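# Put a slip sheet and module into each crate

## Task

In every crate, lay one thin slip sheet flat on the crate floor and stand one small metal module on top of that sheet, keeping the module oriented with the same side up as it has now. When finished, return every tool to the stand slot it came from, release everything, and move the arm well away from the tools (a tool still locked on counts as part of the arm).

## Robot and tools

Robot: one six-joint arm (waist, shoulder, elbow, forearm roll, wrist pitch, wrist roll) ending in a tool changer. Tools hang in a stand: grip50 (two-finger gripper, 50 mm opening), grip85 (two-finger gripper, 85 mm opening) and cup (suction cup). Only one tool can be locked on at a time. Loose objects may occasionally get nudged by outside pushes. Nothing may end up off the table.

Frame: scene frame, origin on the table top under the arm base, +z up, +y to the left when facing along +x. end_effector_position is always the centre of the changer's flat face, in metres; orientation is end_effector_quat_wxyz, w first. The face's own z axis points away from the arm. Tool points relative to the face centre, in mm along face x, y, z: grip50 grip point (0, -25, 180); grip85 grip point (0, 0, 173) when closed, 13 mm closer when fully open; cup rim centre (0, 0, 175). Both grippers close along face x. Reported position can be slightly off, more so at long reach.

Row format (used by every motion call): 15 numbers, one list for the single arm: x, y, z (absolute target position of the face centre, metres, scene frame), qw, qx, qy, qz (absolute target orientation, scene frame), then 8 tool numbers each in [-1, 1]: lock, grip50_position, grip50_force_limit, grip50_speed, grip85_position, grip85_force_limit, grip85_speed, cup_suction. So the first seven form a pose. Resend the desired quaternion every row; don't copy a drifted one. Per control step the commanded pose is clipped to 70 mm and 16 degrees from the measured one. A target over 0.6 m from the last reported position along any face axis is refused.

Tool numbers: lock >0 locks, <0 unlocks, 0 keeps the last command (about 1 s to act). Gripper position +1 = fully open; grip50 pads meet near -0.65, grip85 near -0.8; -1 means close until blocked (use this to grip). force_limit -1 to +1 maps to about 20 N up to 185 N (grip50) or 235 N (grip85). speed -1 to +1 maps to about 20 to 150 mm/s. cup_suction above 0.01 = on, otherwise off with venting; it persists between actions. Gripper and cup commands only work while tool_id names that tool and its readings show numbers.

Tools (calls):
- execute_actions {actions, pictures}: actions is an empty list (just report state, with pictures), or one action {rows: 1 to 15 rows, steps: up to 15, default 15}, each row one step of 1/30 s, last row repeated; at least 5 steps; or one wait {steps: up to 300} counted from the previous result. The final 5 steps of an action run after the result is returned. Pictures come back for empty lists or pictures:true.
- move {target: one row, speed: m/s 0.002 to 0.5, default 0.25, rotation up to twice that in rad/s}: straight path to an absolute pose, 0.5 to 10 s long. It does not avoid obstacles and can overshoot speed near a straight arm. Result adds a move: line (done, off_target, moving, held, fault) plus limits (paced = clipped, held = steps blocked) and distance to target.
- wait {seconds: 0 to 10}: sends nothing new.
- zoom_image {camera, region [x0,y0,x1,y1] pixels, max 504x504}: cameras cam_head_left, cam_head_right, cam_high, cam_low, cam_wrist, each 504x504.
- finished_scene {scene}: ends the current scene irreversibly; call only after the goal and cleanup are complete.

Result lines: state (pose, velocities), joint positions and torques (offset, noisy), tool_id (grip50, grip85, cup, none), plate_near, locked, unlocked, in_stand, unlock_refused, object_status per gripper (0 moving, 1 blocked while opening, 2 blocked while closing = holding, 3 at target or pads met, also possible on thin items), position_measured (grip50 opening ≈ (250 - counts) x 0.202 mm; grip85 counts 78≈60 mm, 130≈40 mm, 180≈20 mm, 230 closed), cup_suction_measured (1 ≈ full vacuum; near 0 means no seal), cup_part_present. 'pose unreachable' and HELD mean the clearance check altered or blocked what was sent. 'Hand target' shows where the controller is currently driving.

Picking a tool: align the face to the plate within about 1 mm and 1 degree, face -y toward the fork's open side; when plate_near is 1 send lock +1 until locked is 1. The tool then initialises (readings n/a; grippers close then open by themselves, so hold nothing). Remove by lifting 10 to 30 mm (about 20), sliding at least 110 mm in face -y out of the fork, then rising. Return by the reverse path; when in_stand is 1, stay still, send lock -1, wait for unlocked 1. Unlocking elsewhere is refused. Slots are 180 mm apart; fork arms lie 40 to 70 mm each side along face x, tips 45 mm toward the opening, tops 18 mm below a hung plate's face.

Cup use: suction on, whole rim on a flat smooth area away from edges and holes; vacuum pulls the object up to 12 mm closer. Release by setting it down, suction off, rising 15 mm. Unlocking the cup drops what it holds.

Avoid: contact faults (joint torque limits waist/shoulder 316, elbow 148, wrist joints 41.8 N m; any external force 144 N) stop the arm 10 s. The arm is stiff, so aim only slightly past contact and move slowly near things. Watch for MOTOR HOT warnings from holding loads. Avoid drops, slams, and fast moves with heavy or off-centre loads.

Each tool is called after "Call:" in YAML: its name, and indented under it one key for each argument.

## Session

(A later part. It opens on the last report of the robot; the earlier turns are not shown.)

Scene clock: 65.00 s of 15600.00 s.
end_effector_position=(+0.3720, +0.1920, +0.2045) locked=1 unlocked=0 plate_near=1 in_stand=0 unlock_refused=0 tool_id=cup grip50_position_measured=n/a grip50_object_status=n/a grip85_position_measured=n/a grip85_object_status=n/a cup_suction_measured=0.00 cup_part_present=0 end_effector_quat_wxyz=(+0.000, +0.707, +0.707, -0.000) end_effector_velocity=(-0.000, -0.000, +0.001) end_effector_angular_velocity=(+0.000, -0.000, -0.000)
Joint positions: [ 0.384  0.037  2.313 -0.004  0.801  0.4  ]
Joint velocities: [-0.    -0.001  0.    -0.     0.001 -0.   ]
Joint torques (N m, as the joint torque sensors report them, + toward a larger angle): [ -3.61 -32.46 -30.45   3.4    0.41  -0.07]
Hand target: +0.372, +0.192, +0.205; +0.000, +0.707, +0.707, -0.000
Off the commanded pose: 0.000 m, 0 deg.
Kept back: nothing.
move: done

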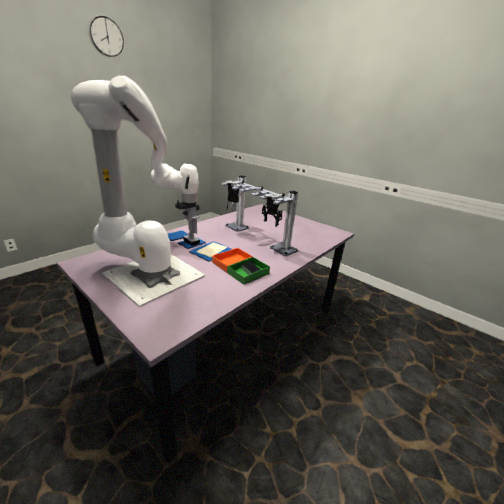

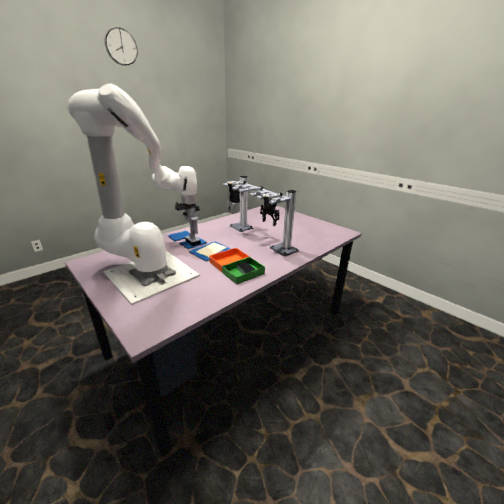

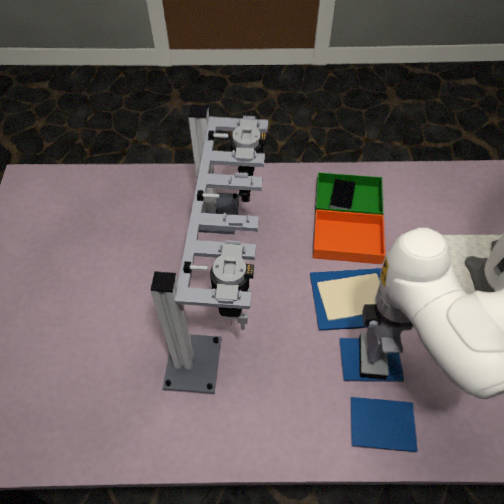

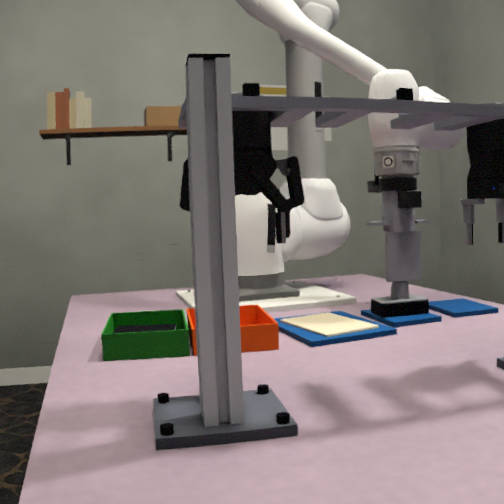

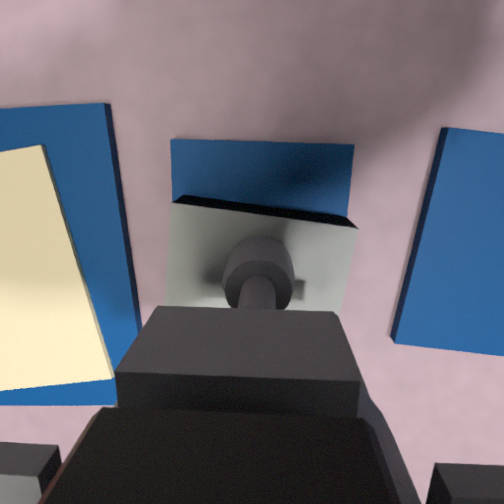

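Call:
move:
  target: [0.372, 0.192, 0.25, 0, 0.7071, 0.7071, 0, 0, 1, 0, 0, 1, 0, 0, 0]
  speed: 0.15

Call:
move:
  target: [0.398, 0.029, 0.33, 0, 0.6401, 0.7683, 0, 0, 1, 0, 0, 1, 0, 0, 0]
  speed: 0.25

Scene clock: 66.30 s of 15600.00 s.
end_effector_position=(+0.3720, +0.1920, +0.2500) locked=1 unlocked=0 plate_near=1 in_stand=0 unlock_refused=0 tool_id=cup grip50_position_measured=n/a grip50_object_status=n/a grip85_position_measured=n/a grip85_object_status=n/a cup_suction_measured=0.00 cup_part_present=0 end_effector_quat_wxyz=(+0.000, +0.707, +0.707, -0.000) end_effector_velocity=(-0.000, -0.000, +0.001) end_effector_angular_velocity=(-0.000, +0.000, +0.000)
Joint positions: [ 0.385 -0.027  2.268 -0.004  0.91   0.4  ]
Joint velocities: [-0.    -0.001 -0.001  0.     0.003 -0.   ]
Joint torques (N m, as the joint torque sensors report them, + toward a larger angle): [ -3.04 -33.77 -39.37   3.6    0.1    0.03]
Hand target: +0.372, +0.192, +0.250; +0.000, +0.707, +0.707, -0.000
Off the commanded pose: 0.000 m, 0 deg.
Kept back: nothing.
move: done

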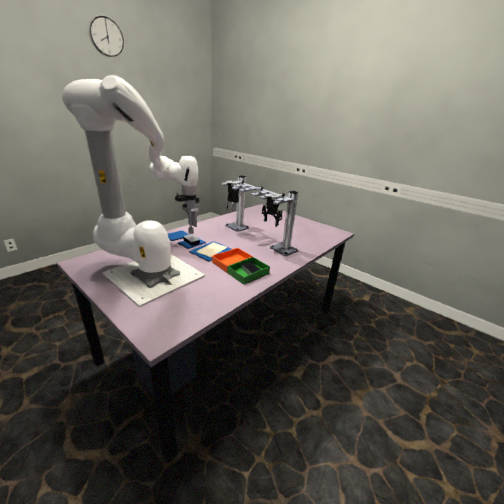

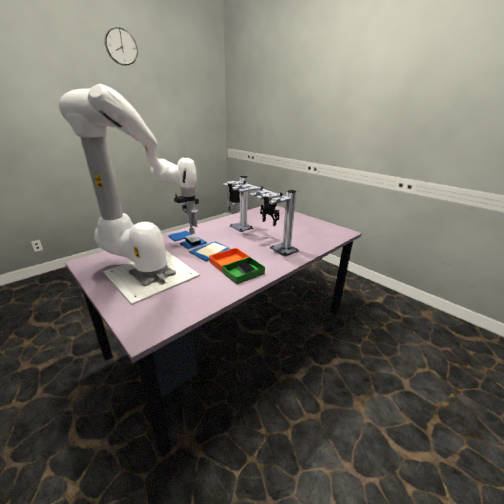

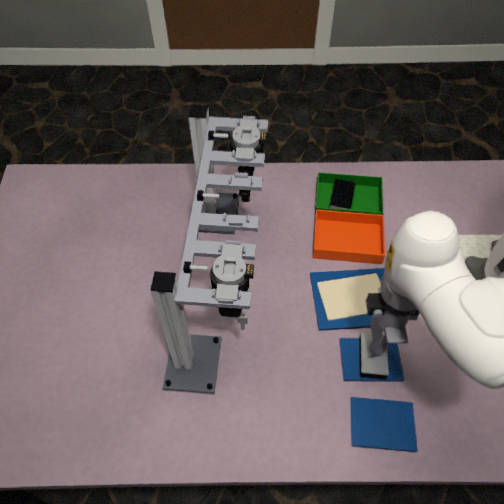

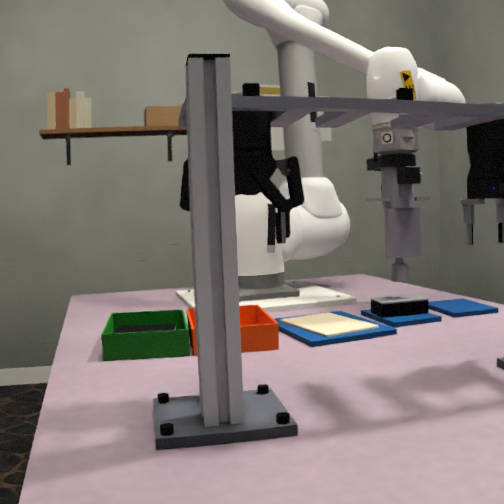

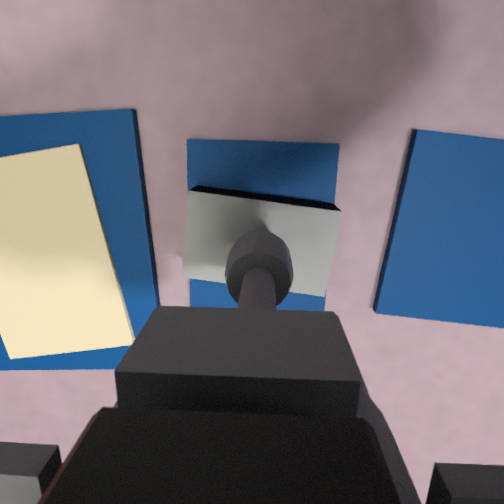

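Scene clock: 67.50 s of 15600.00 s.
end_effector_position=(+0.3978, +0.0287, +0.3301) locked=1 unlocked=0 plate_near=1 in_stand=0 unlock_refused=0 tool_id=cup grip50_position_measured=n/a grip50_object_status=n/a grip85_position_measured=n/a grip85_object_status=n/a cup_suction_measured=0.00 cup_part_present=0 end_effector_quat_wxyz=(+0.000, +0.640, +0.768, -0.000) end_effector_velocity=(+0.001, -0.001, +0.000) end_effector_angular_velocity=(+0.001, -0.000, +0.001)
Joint positions: [-0.019 -0.152  2.205 -0.008  1.096 -0.184]
Joint velocities: [-0.003  0.001 -0.001  0.001  0.    -0.004]
Joint torques (N m, as the joint torque sensors report them, + toward a larger angle): [ -2.68 -24.83 -44.16   4.31   0.11  -0.08]
Hand target: +0.398, +0.029, +0.330; -0.000, +0.640, +0.768, -0.000
Off the commanded pose: 0.000 m, 0 deg.
Kept back: nothing.
move: done

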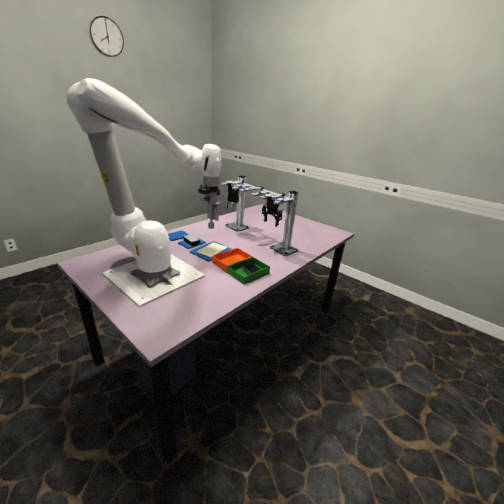

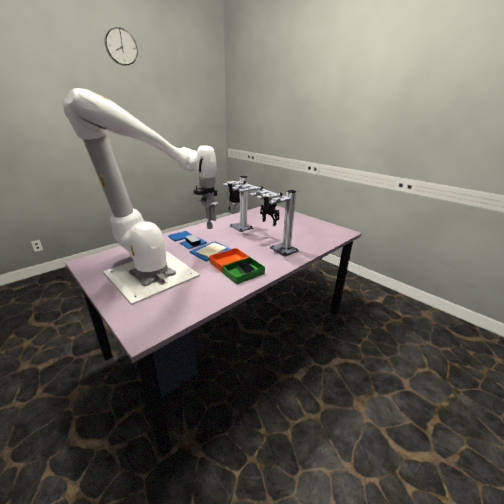

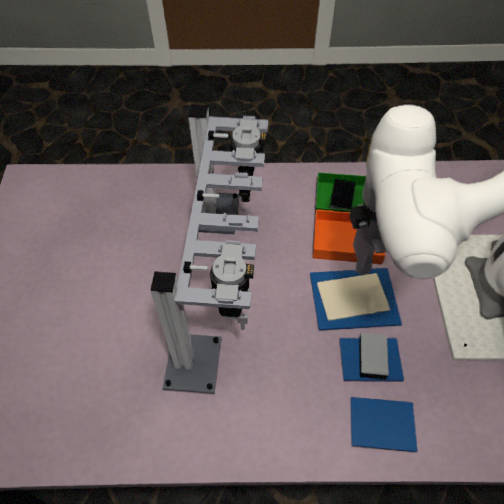

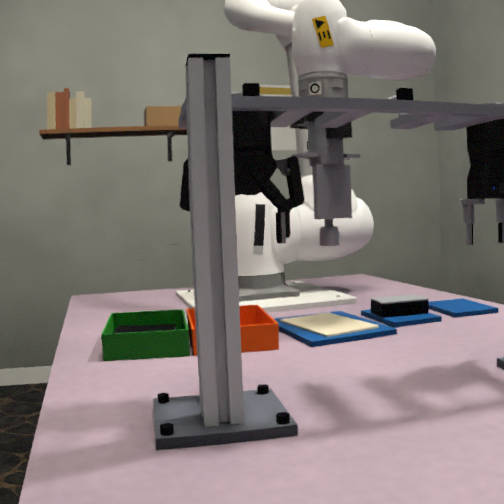

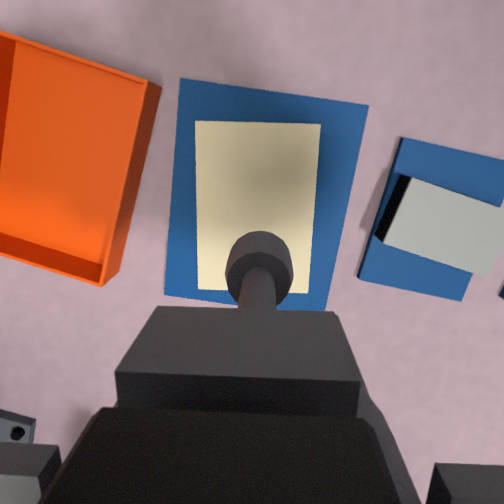

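Call:
zoom_image:
  camera: "cam_wrist"
  region: [150, 70, 390, 320]

Call:
zoom_image:
  camera: "cam_low"
  region: [270, 300, 410, 360]

Region (150, 70, 390, 320) of cam_wrist's 504x504 image, scaled by 2.016, with more detail than that image has; it fills the left 484 columns of this view, and the rest is white.

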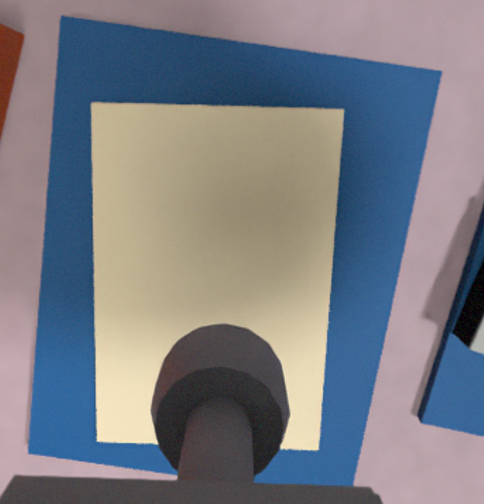

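Region (270, 300, 410, 360) of cam_low's 504x504 image, scaled by 3.600, with more detail than that image has; it fills the top 216 rows of this view, and the rest is white.

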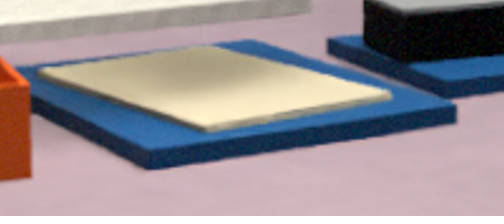

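Call:
move:
  target: [0.3989, 0.0228, 0.194, 0, 0.6401, 0.7683, 0, 0, 1, 0, 0, 1, 0, 0, 1]
  speed: 0.2

Scene clock: 69.50 s of 15600.00 s.
end_effector_position=(+0.3987, +0.0228, +0.1940) locked=1 unlocked=0 plate_near=1 in_stand=0 unlock_refused=0 tool_id=cup grip50_position_measured=n/a grip50_object_status=n/a grip85_position_measured=n/a grip85_object_status=n/a cup_suction_measured=0.00 cup_part_present=0 end_effector_quat_wxyz=(-0.000, +0.640, +0.768, +0.000) end_effector_velocity=(-0.000, -0.000, -0.001) end_effector_angular_velocity=(+0.000, +0.002, -0.000)
Joint positions: [-0.036  0.021  2.354 -0.009  0.774 -0.199]
Joint velocities: [-0.     0.001  0.001  0.    -0.     0.   ]
Joint torques (N m, as the joint torque sensors report them, + toward a larger angle): [ -4.53 -34.56 -35.32   3.32  -0.04   0.02]
Hand target: +0.399, +0.023, +0.194; -0.000, +0.640, +0.768, +0.000
Off the commanded pose: 0.000 m, 0 deg.
Kept back: nothing.
move: done

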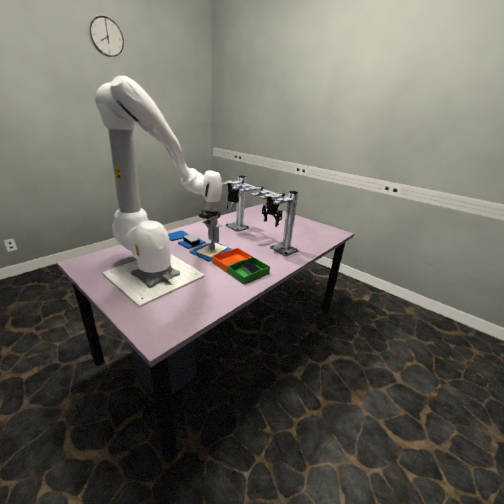

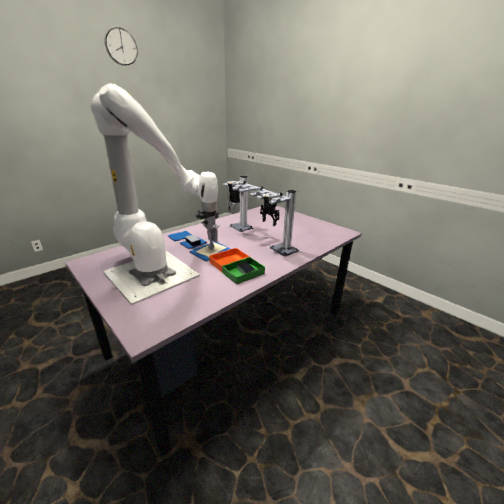

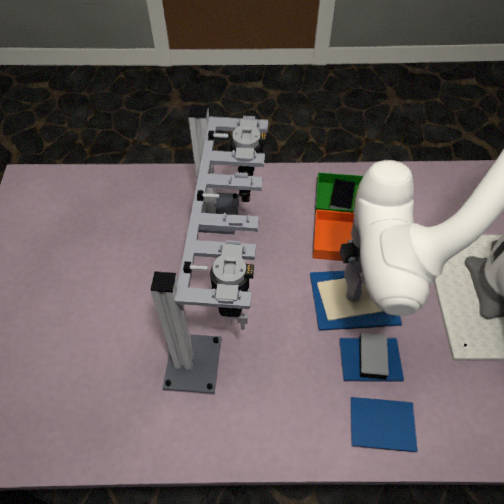

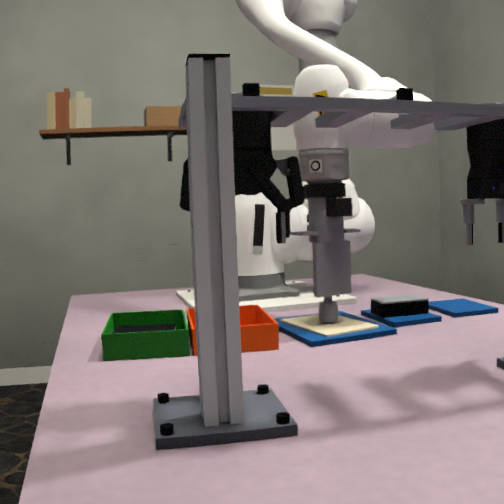

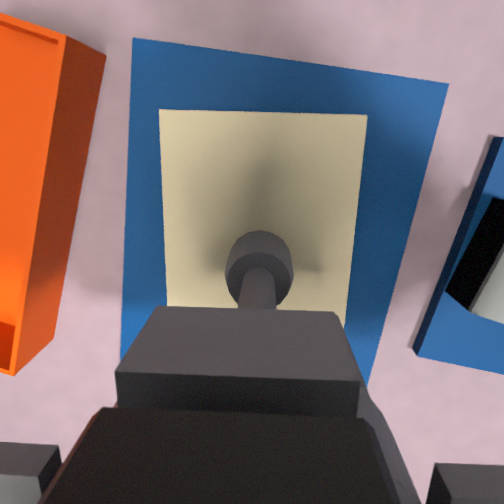

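Call:
execute_actions:
  actions:
    - {"rows": [[0.3989,0.0228,0.1932,0,0.6401,0.7683,0,0,1,0,0,1,0,0,1],[0.3989,0.0228,0.1924,0,0.6401,0.7683,0,0,1,0,0,1,0,0,1],[0.3989,0.0228,0.1916,0,0.6401,0.7683,0,0,1,0,0,1,0,0,1],[0.3989,0.0228,0.1908,0,0.6401,0.7683,0,0,1,0,0,1,0,0,1],[0.3989,0.0228,0.19,0,0.6401,0.7683,0,0,1,0,0,1,0,0,1],[0.3989,0.0228,0.1892,0,0.6401,0.7683,0,0,1,0,0,1,0,0,1],[0.3989,0.0228,0.1884,0,0.6401,0.7683,0,0,1,0,0,1,0,0,1],[0.3989,0.0228,0.1876,0,0.6401,0.7683,0,0,1,0,0,1,0,0,1],[0.3989,0.0228,0.1868,0,0.6401,0.7683,0,0,1,0,0,1,0,0,1],[0.3989,0.0228,0.186,0,0.6401,0.7683,0,0,1,0,0,1,0,0,1]], "steps": 15}

Scene clock: 70.37 s of 15600.00 s.
end_effector_position=(+0.3989, +0.0228, +0.1879) locked=1 unlocked=0 plate_near=1 in_stand=0 unlock_refused=0 tool_id=cup grip50_position_measured=n/a grip50_object_status=n/a grip85_position_measured=n/a grip85_object_status=n/a cup_suction_measured=0.30 cup_part_present=0 end_effector_quat_wxyz=(-0.000, +0.640, +0.768, -0.000) end_effector_velocity=(-0.000, +0.000, -0.023) end_effector_angular_velocity=(+0.000, -0.000, -0.000)
Joint positions: [-0.036  0.031  2.359 -0.01   0.759 -0.198]
Joint velocities: [-0.     0.038  0.021 -0.    -0.059  0.   ]
Joint torques (N m, as the joint torque sensors report them, + toward a larger angle): [ -2.52 -34.63 -33.45   3.23  -0.22  -0.18]
Steps of this call (steps 1 to 16: nothing new was sent; steps 17 to 26: the first 10 steps of this action). Readings (end_effector_position | what the end effector reports):
17: (+0.3988, +0.0228, +0.1939) | locked=1 unlocked=0 plate_near=1 in_stand=0 unlock_refused=0 tool_id=cup grip50_position_measured=n/a grip50_object_status=n/a grip85_position_measured=n/a grip85_object_status=n/a cup_suction_measured=0.00 cup_part_present=0
18: (+0.3988, +0.0228, +0.1937) | locked=1 unlocked=0 plate_near=1 in_stand=0 unlock_refused=0 tool_id=cup grip50_position_measured=n/a grip50_object_status=n/a grip85_position_measured=n/a grip85_object_status=n/a cup_suction_measured=0.00 cup_part_present=0
20: (+0.3989, +0.0228, +0.1925) | locked=1 unlocked=0 plate_near=1 in_stand=0 unlock_refused=0 tool_id=cup grip50_position_measured=n/a grip50_object_status=n/a grip85_position_measured=n/a grip85_object_status=n/a cup_suction_measured=0.00 cup_part_present=0
24: (+0.3989, +0.0228, +0.1895) | locked=1 unlocked=0 plate_near=1 in_stand=0 unlock_refused=0 tool_id=cup grip50_position_measured=n/a grip50_object_status=n/a grip85_position_measured=n/a grip85_object_status=n/a cup_suction_measured=0.10 cup_part_present=0
26: the state above

Call:
move:
  target: [0.3989, 0.0228, 0.23, 0, 0.6401, 0.7683, 0, 0, 1, 0, 0, 1, 0, 0, 1]
  speed: 0.04

Call:
zoom_image:
  camera: "cam_low"
  region: [260, 260, 410, 360]

Scene clock: 72.00 s of 15600.00 s.
end_effector_position=(+0.3989, +0.0228, +0.2300) locked=1 unlocked=0 plate_near=1 in_stand=0 unlock_refused=0 tool_id=cup grip50_position_measured=n/a grip50_object_status=n/a grip85_position_measured=n/a grip85_object_status=n/a cup_suction_measured=0.88 cup_part_present=1 end_effector_quat_wxyz=(+0.000, +0.640, +0.768, -0.000) end_effector_velocity=(+0.000, +0.000, +0.001) end_effector_angular_velocity=(-0.000, -0.001, -0.000)
Joint positions: [-0.035 -0.034  2.319 -0.009  0.864 -0.198]
Joint velocities: [ 0.    -0.001 -0.001  0.     0.001  0.   ]
Joint torques (N m, as the joint torque sensors report them, + toward a larger angle): [ -3.09 -32.23 -38.02   3.62  -0.11  -0.08]
Hand target: +0.399, +0.023, +0.230; +0.000, +0.640, +0.768, -0.000
Off your previous action's commanded pose: 0.000 m, 0 deg at its last step (step 5 of this call).
Off the commanded pose: 0.000 m, 0 deg.
Kept back: nothing.
move: done

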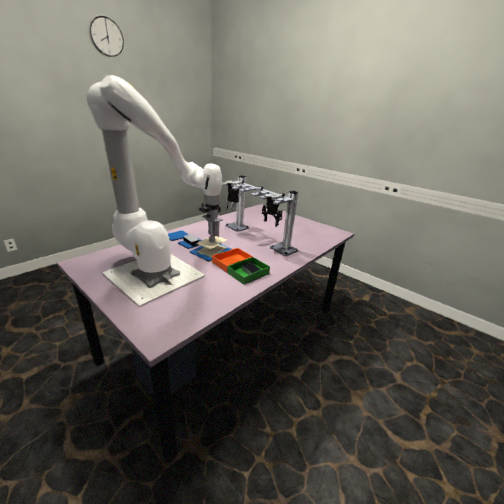

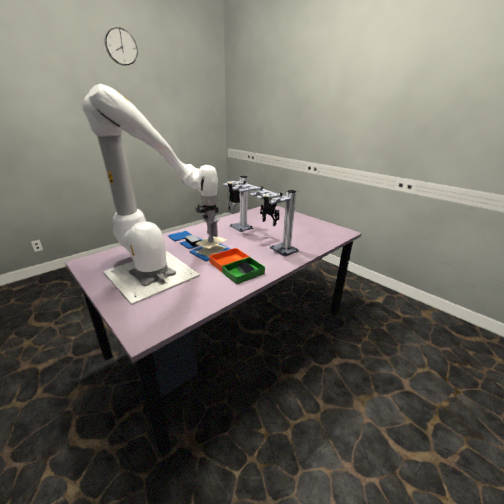

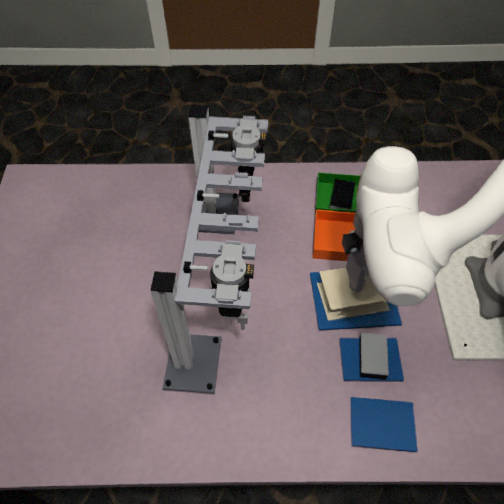

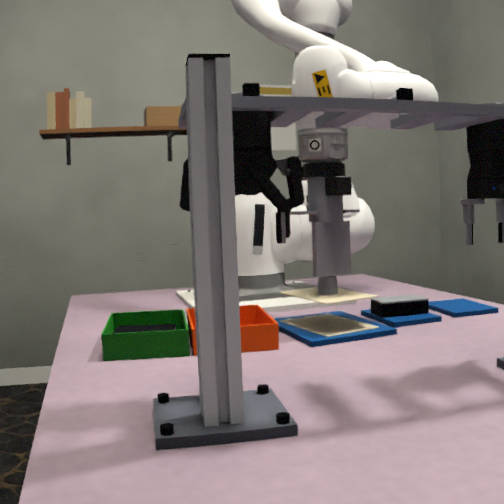

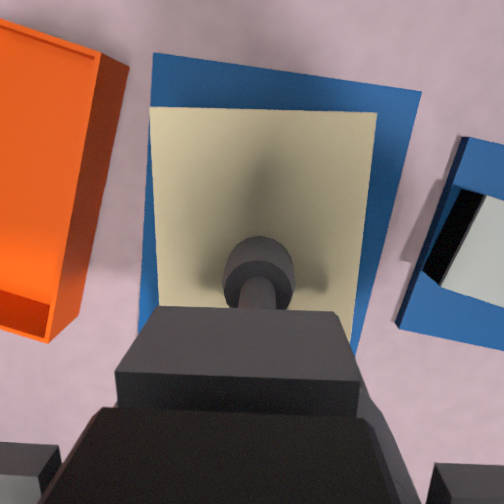

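Region (260, 260, 410, 360) of cam_low's 504x504 image, scaled by 3.360, with more detail than that image has.

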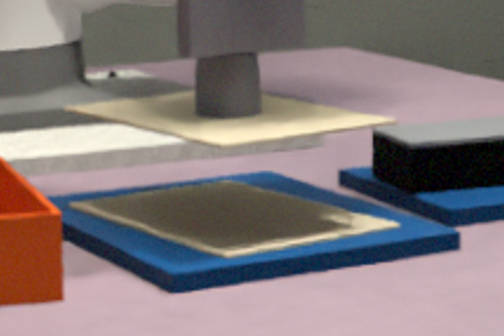

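Call:
zoom_image:
  camera: "cam_low"
  region: [310, 280, 385, 340]

Call:
zoom_image:
  camera: "cam_head_right"
  region: [185, 225, 245, 270]

Region (310, 280, 385, 340) of cam_low's 504x504 image, scaled by 6.720, with more detail than that image has; it fills the top 403 rows of this view, and the rest is white.

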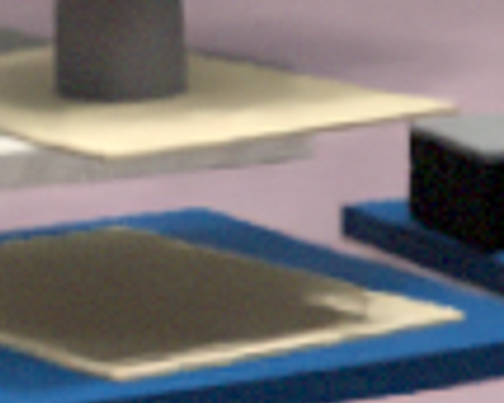

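Region (185, 225, 245, 270) of cam_head_right's 504x504 image, scaled by 8.400, with more detail than that image has; it fills the top 378 rows of this view, and the rest is white.

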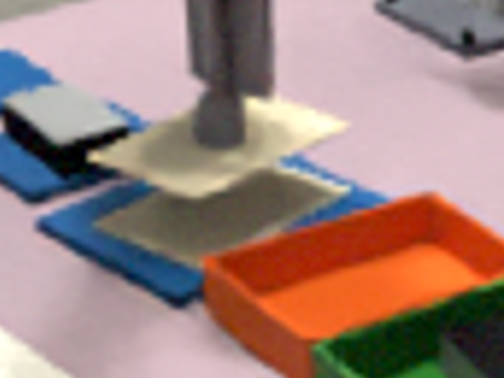

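Call:
zoom_image:
  camera: "cam_wrist"
  region: [0, 20, 160, 360]

Region (0, 20, 160, 360) of cam_wrist's 504x504 image, scaled by 1.482, with more detail than that image has; it fills the left 237 columns of this view, and the rest is white.

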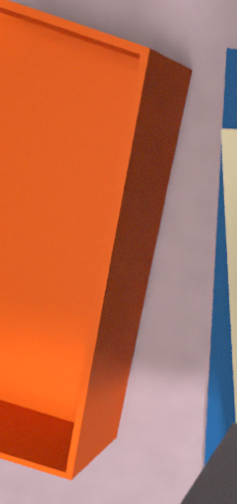

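Call:
move:
  target: [0.391, -0.161, 0.235, 0, 0.7431, 0.6691, 0, 0, 1, 0, 0, 1, 0, 0, 1]
  speed: 0.15

Call:
move:
  target: [0.391, -0.161, 0.216, 0, 0.7431, 0.6691, 0, 0, 1, 0, 0, 1, 0, 0, 1]
  speed: 0.05

Scene clock: 75.10 s of 15600.00 s.
end_effector_position=(+0.3906, -0.1612, +0.2350) locked=1 unlocked=0 plate_near=1 in_stand=0 unlock_refused=0 tool_id=cup grip50_position_measured=n/a grip50_object_status=n/a grip85_position_measured=n/a grip85_object_status=n/a cup_suction_measured=0.88 cup_part_present=1 end_effector_quat_wxyz=(-0.000, +0.743, +0.669, -0.000) end_effector_velocity=(-0.000, -0.000, +0.000) end_effector_angular_velocity=(+0.001, +0.002, -0.001)
Joint positions: [-0.477 -0.007  2.278 -0.012  0.874 -0.352]
Joint velocities: [-0.001 -0.    -0.    -0.     0.003 -0.001]
Joint torques (N m, as the joint torque sensors report them, + toward a larger angle): [ -2.4  -35.88 -38.14   3.51  -0.04   0.03]
Hand target: +0.391, -0.161, +0.235; -0.000, +0.743, +0.669, -0.000
Off the commanded pose: 0.000 m, 0 deg.
Kept back: nothing.
move: done

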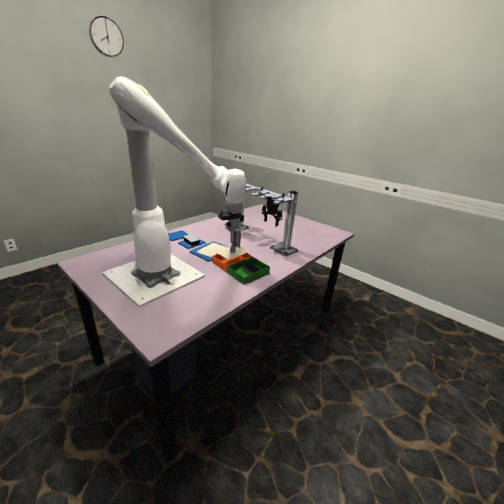

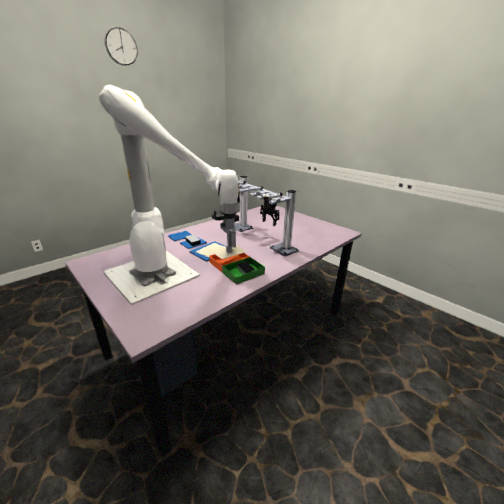

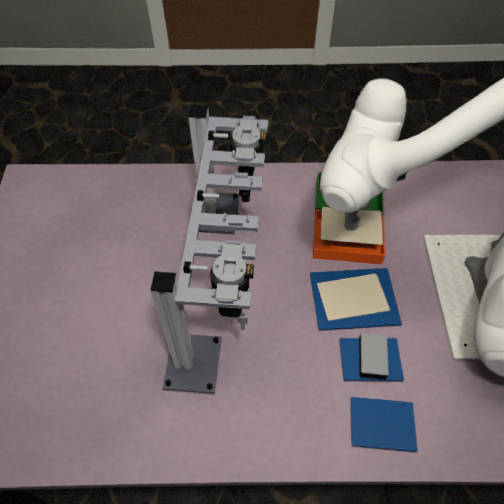

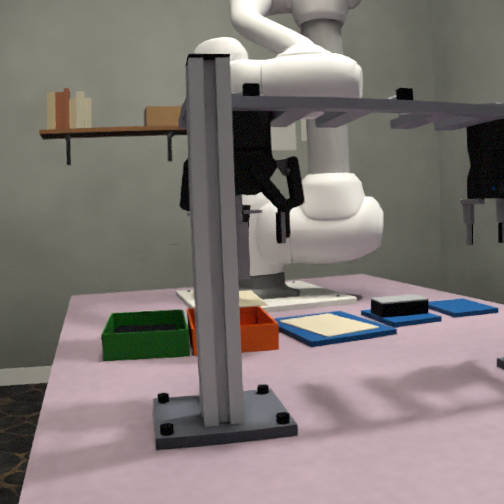

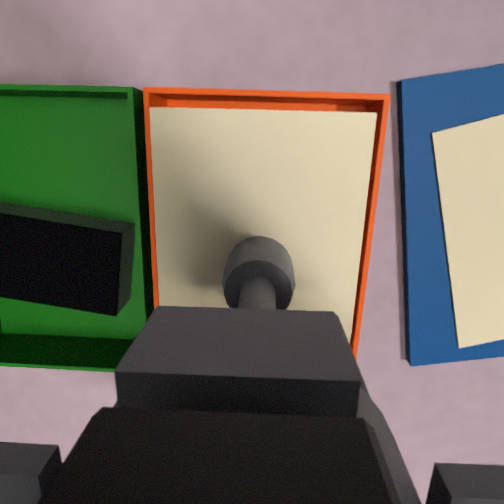

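Scene clock: 75.87 s of 15600.00 s.
end_effector_position=(+0.3910, -0.1610, +0.2160) locked=1 unlocked=0 plate_near=1 in_stand=0 unlock_refused=0 tool_id=cup grip50_position_measured=n/a grip50_object_status=n/a grip85_position_measured=n/a grip85_object_status=n/a cup_suction_measured=0.88 cup_part_present=1 end_effector_quat_wxyz=(-0.000, +0.743, +0.669, +0.000) end_effector_velocity=(+0.000, +0.000, -0.000) end_effector_angular_velocity=(-0.000, -0.000, +0.001)
Joint positions: [-0.477  0.02   2.296 -0.012  0.829 -0.351]
Joint velocities: [ 0.     0.     0.001 -0.    -0.002 -0.   ]
Joint torques (N m, as the joint torque sensors report them, + toward a larger angle): [ -2.86 -37.25 -36.99   3.51   0.02   0.  ]
Hand target: +0.391, -0.161, +0.216; -0.000, +0.743, +0.669, +0.000
Off the commanded pose: 0.000 m, 0 deg.
Kept back: nothing.
move: done

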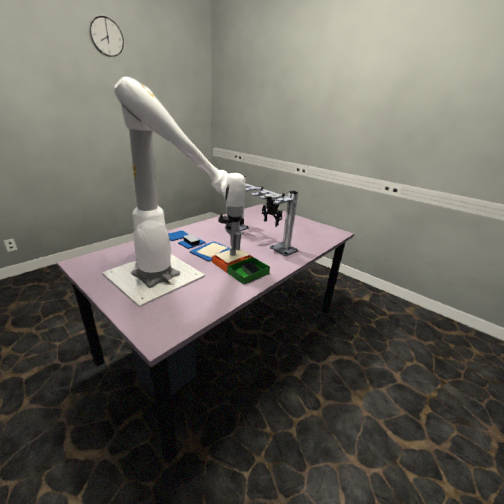

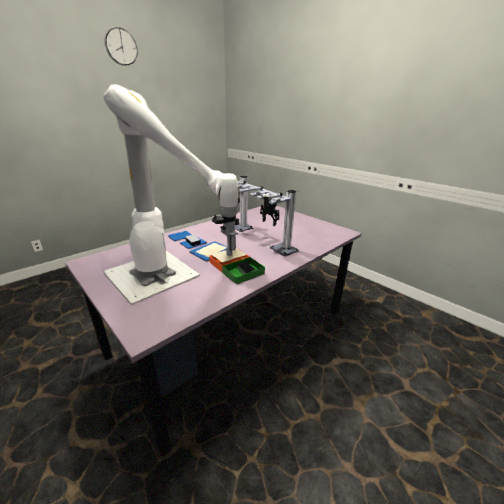

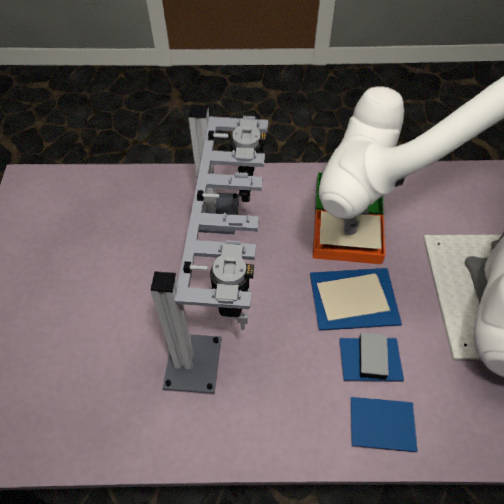

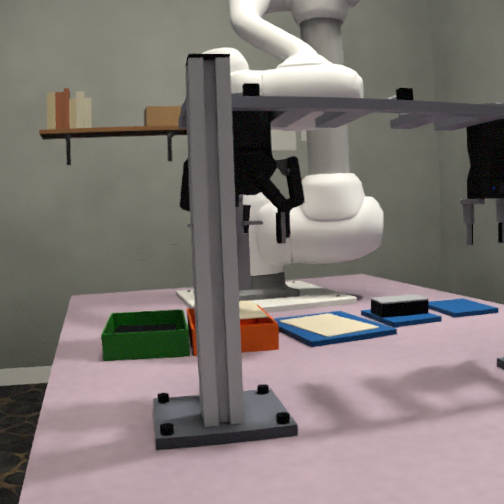

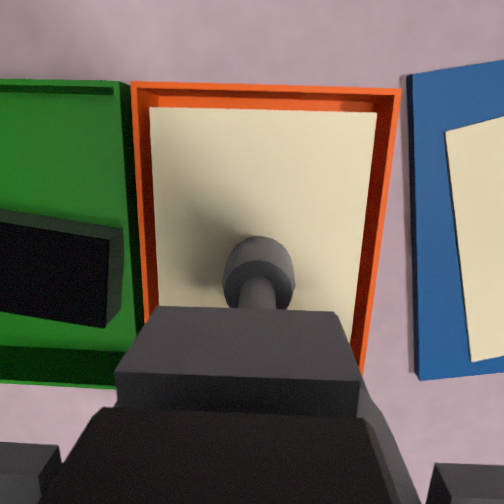

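Call:
zoom_image:
  camera: "cam_wrist"
  region: [110, 60, 420, 330]

Call:
zoom_image:
  camera: "cam_high"
  region: [300, 190, 400, 280]

Region (110, 60, 420, 330) of cam_wrist's 504x504 image, scaled by 1.626, with more detail than that image has; it fills the top 439 rows of this view, and the rest is white.

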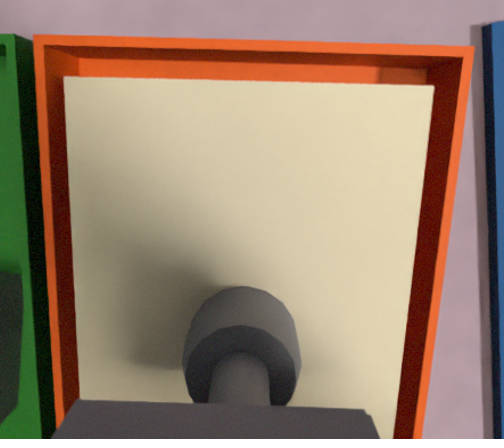

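Region (300, 190, 400, 280) of cam_high's 504x504 image, scaled by 5.040, with more detail than that image has; it fills the top 454 rows of this view, and the rest is white.

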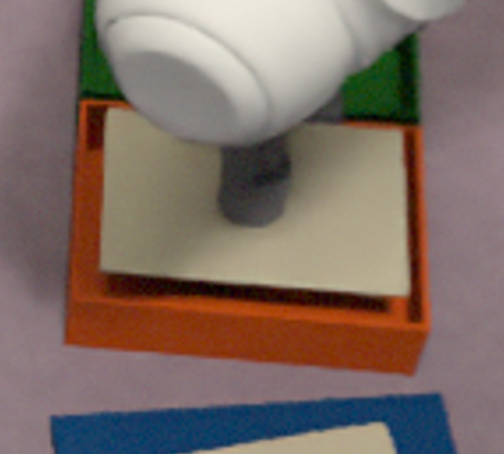

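Call:
move:
  target: [0.3912, -0.1593, 0.216, 0, 0.7431, 0.6691, 0, 0, 1, 0, 0, 1, 0, 0, 1]
  speed: 0.02

Call:
move:
  target: [0.3912, -0.1593, 0.175, 0, 0.7431, 0.6691, 0, 0, 1, 0, 0, 1, 0, 0, 1]
  speed: 0.04

Scene clock: 77.57 s of 15600.00 s.
end_effector_position=(+0.3912, -0.1593, +0.2160) locked=1 unlocked=0 plate_near=1 in_stand=0 unlock_refused=0 tool_id=cup grip50_position_measured=n/a grip50_object_status=n/a grip85_position_measured=n/a grip85_object_status=n/a cup_suction_measured=0.88 cup_part_present=1 end_effector_quat_wxyz=(-0.000, +0.743, +0.669, +0.000) end_effector_velocity=(+0.000, +0.000, -0.001) end_effector_angular_velocity=(+0.000, +0.000, +0.000)
Joint positions: [-0.473  0.019  2.297 -0.012  0.829 -0.347]
Joint velocities: [ 0.     0.001  0.    -0.    -0.001  0.   ]
Joint torques (N m, as the joint torque sensors report them, + toward a larger angle): [ -3.36 -36.96 -36.41   3.48   0.09  -0.08]
Hand target: +0.391, -0.159, +0.216; +0.000, +0.743, +0.669, +0.000
Off the commanded pose: 0.000 m, 0 deg.
Kept back: nothing.
move: done

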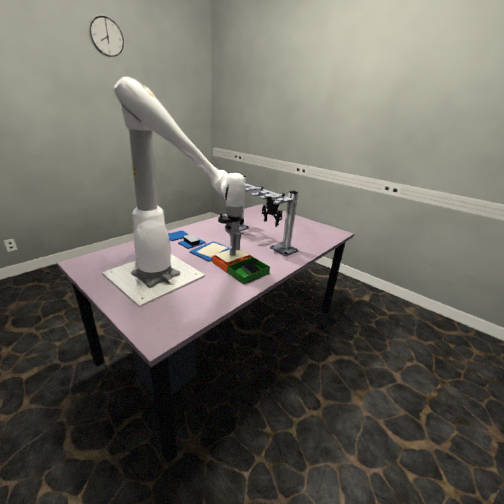

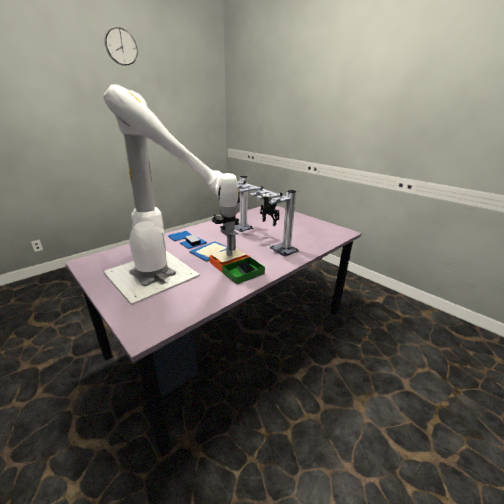

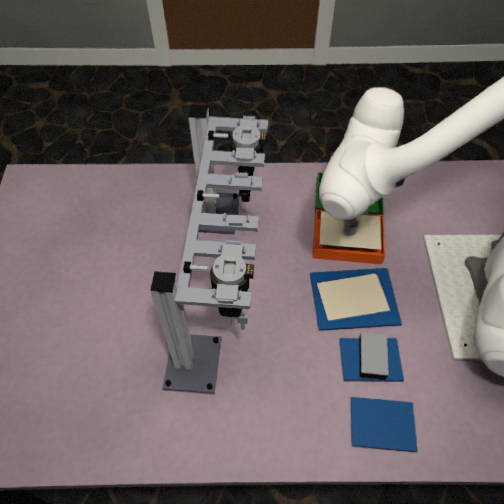

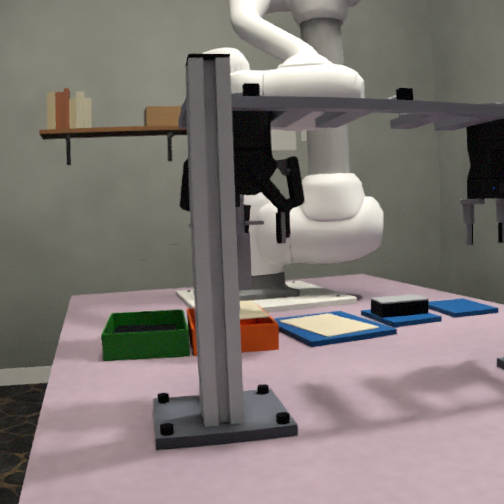

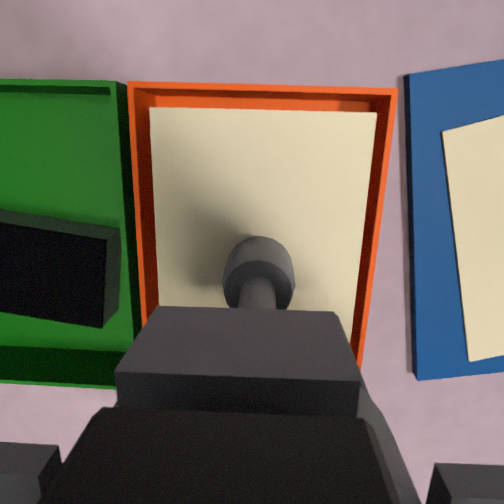

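Scene clock: 78.90 s of 15600.00 s.
end_effector_position=(+0.3912, -0.1593, +0.1750) locked=1 unlocked=0 plate_near=1 in_stand=0 unlock_refused=0 tool_id=cup grip50_position_measured=n/a grip50_object_status=n/a grip85_position_measured=n/a grip85_object_status=n/a cup_suction_measured=0.88 cup_part_present=1 end_effector_quat_wxyz=(-0.000, +0.743, +0.669, +0.000) end_effector_velocity=(-0.000, +0.000, -0.001) end_effector_angular_velocity=(+0.001, +0.002, +0.000)
Joint positions: [-0.474  0.083  2.333 -0.013  0.729 -0.346]
Joint velocities: [ 0.     0.002  0.     0.     0.    -0.   ]
Joint torques (N m, as the joint torque sensors report them, + toward a larger angle): [ -2.9  -41.49 -32.87   3.14  -0.23  -0.03]
Hand target: +0.391, -0.159, +0.175; -0.000, +0.743, +0.669, +0.000
Off the commanded pose: 0.000 m, 0 deg.
Kept back: nothing.
move: done

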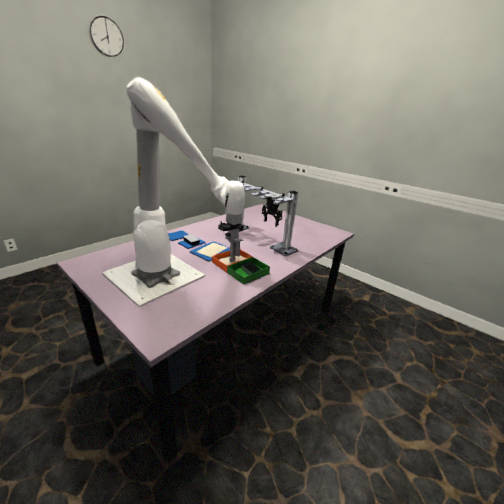

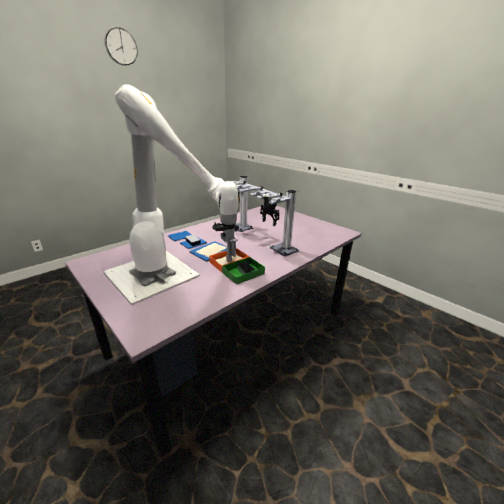

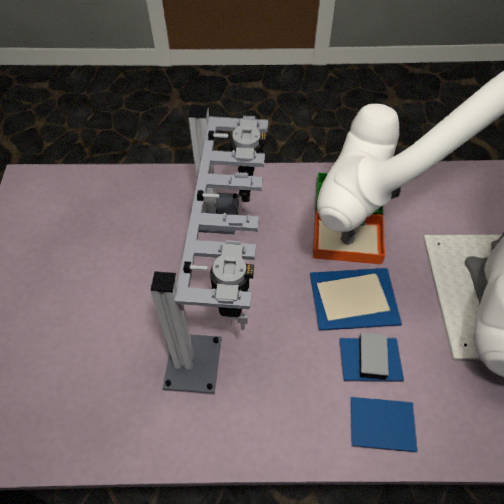

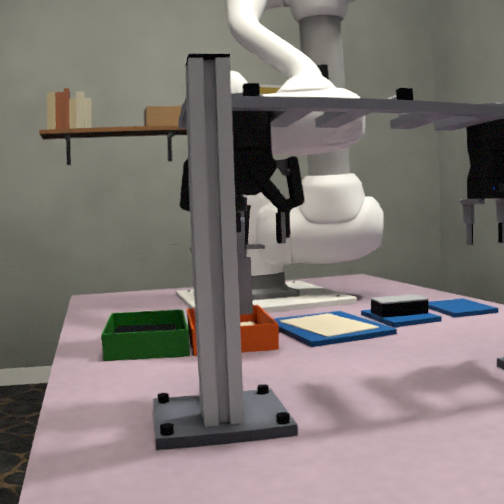

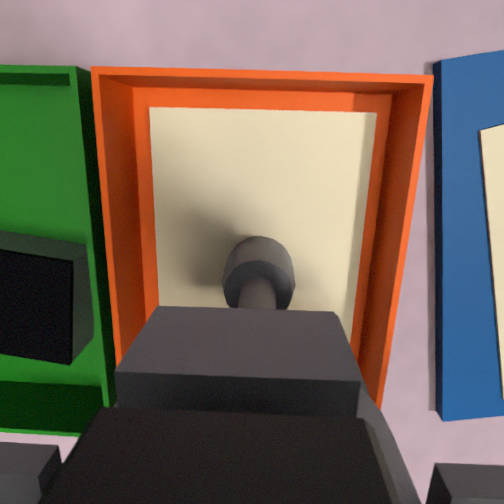

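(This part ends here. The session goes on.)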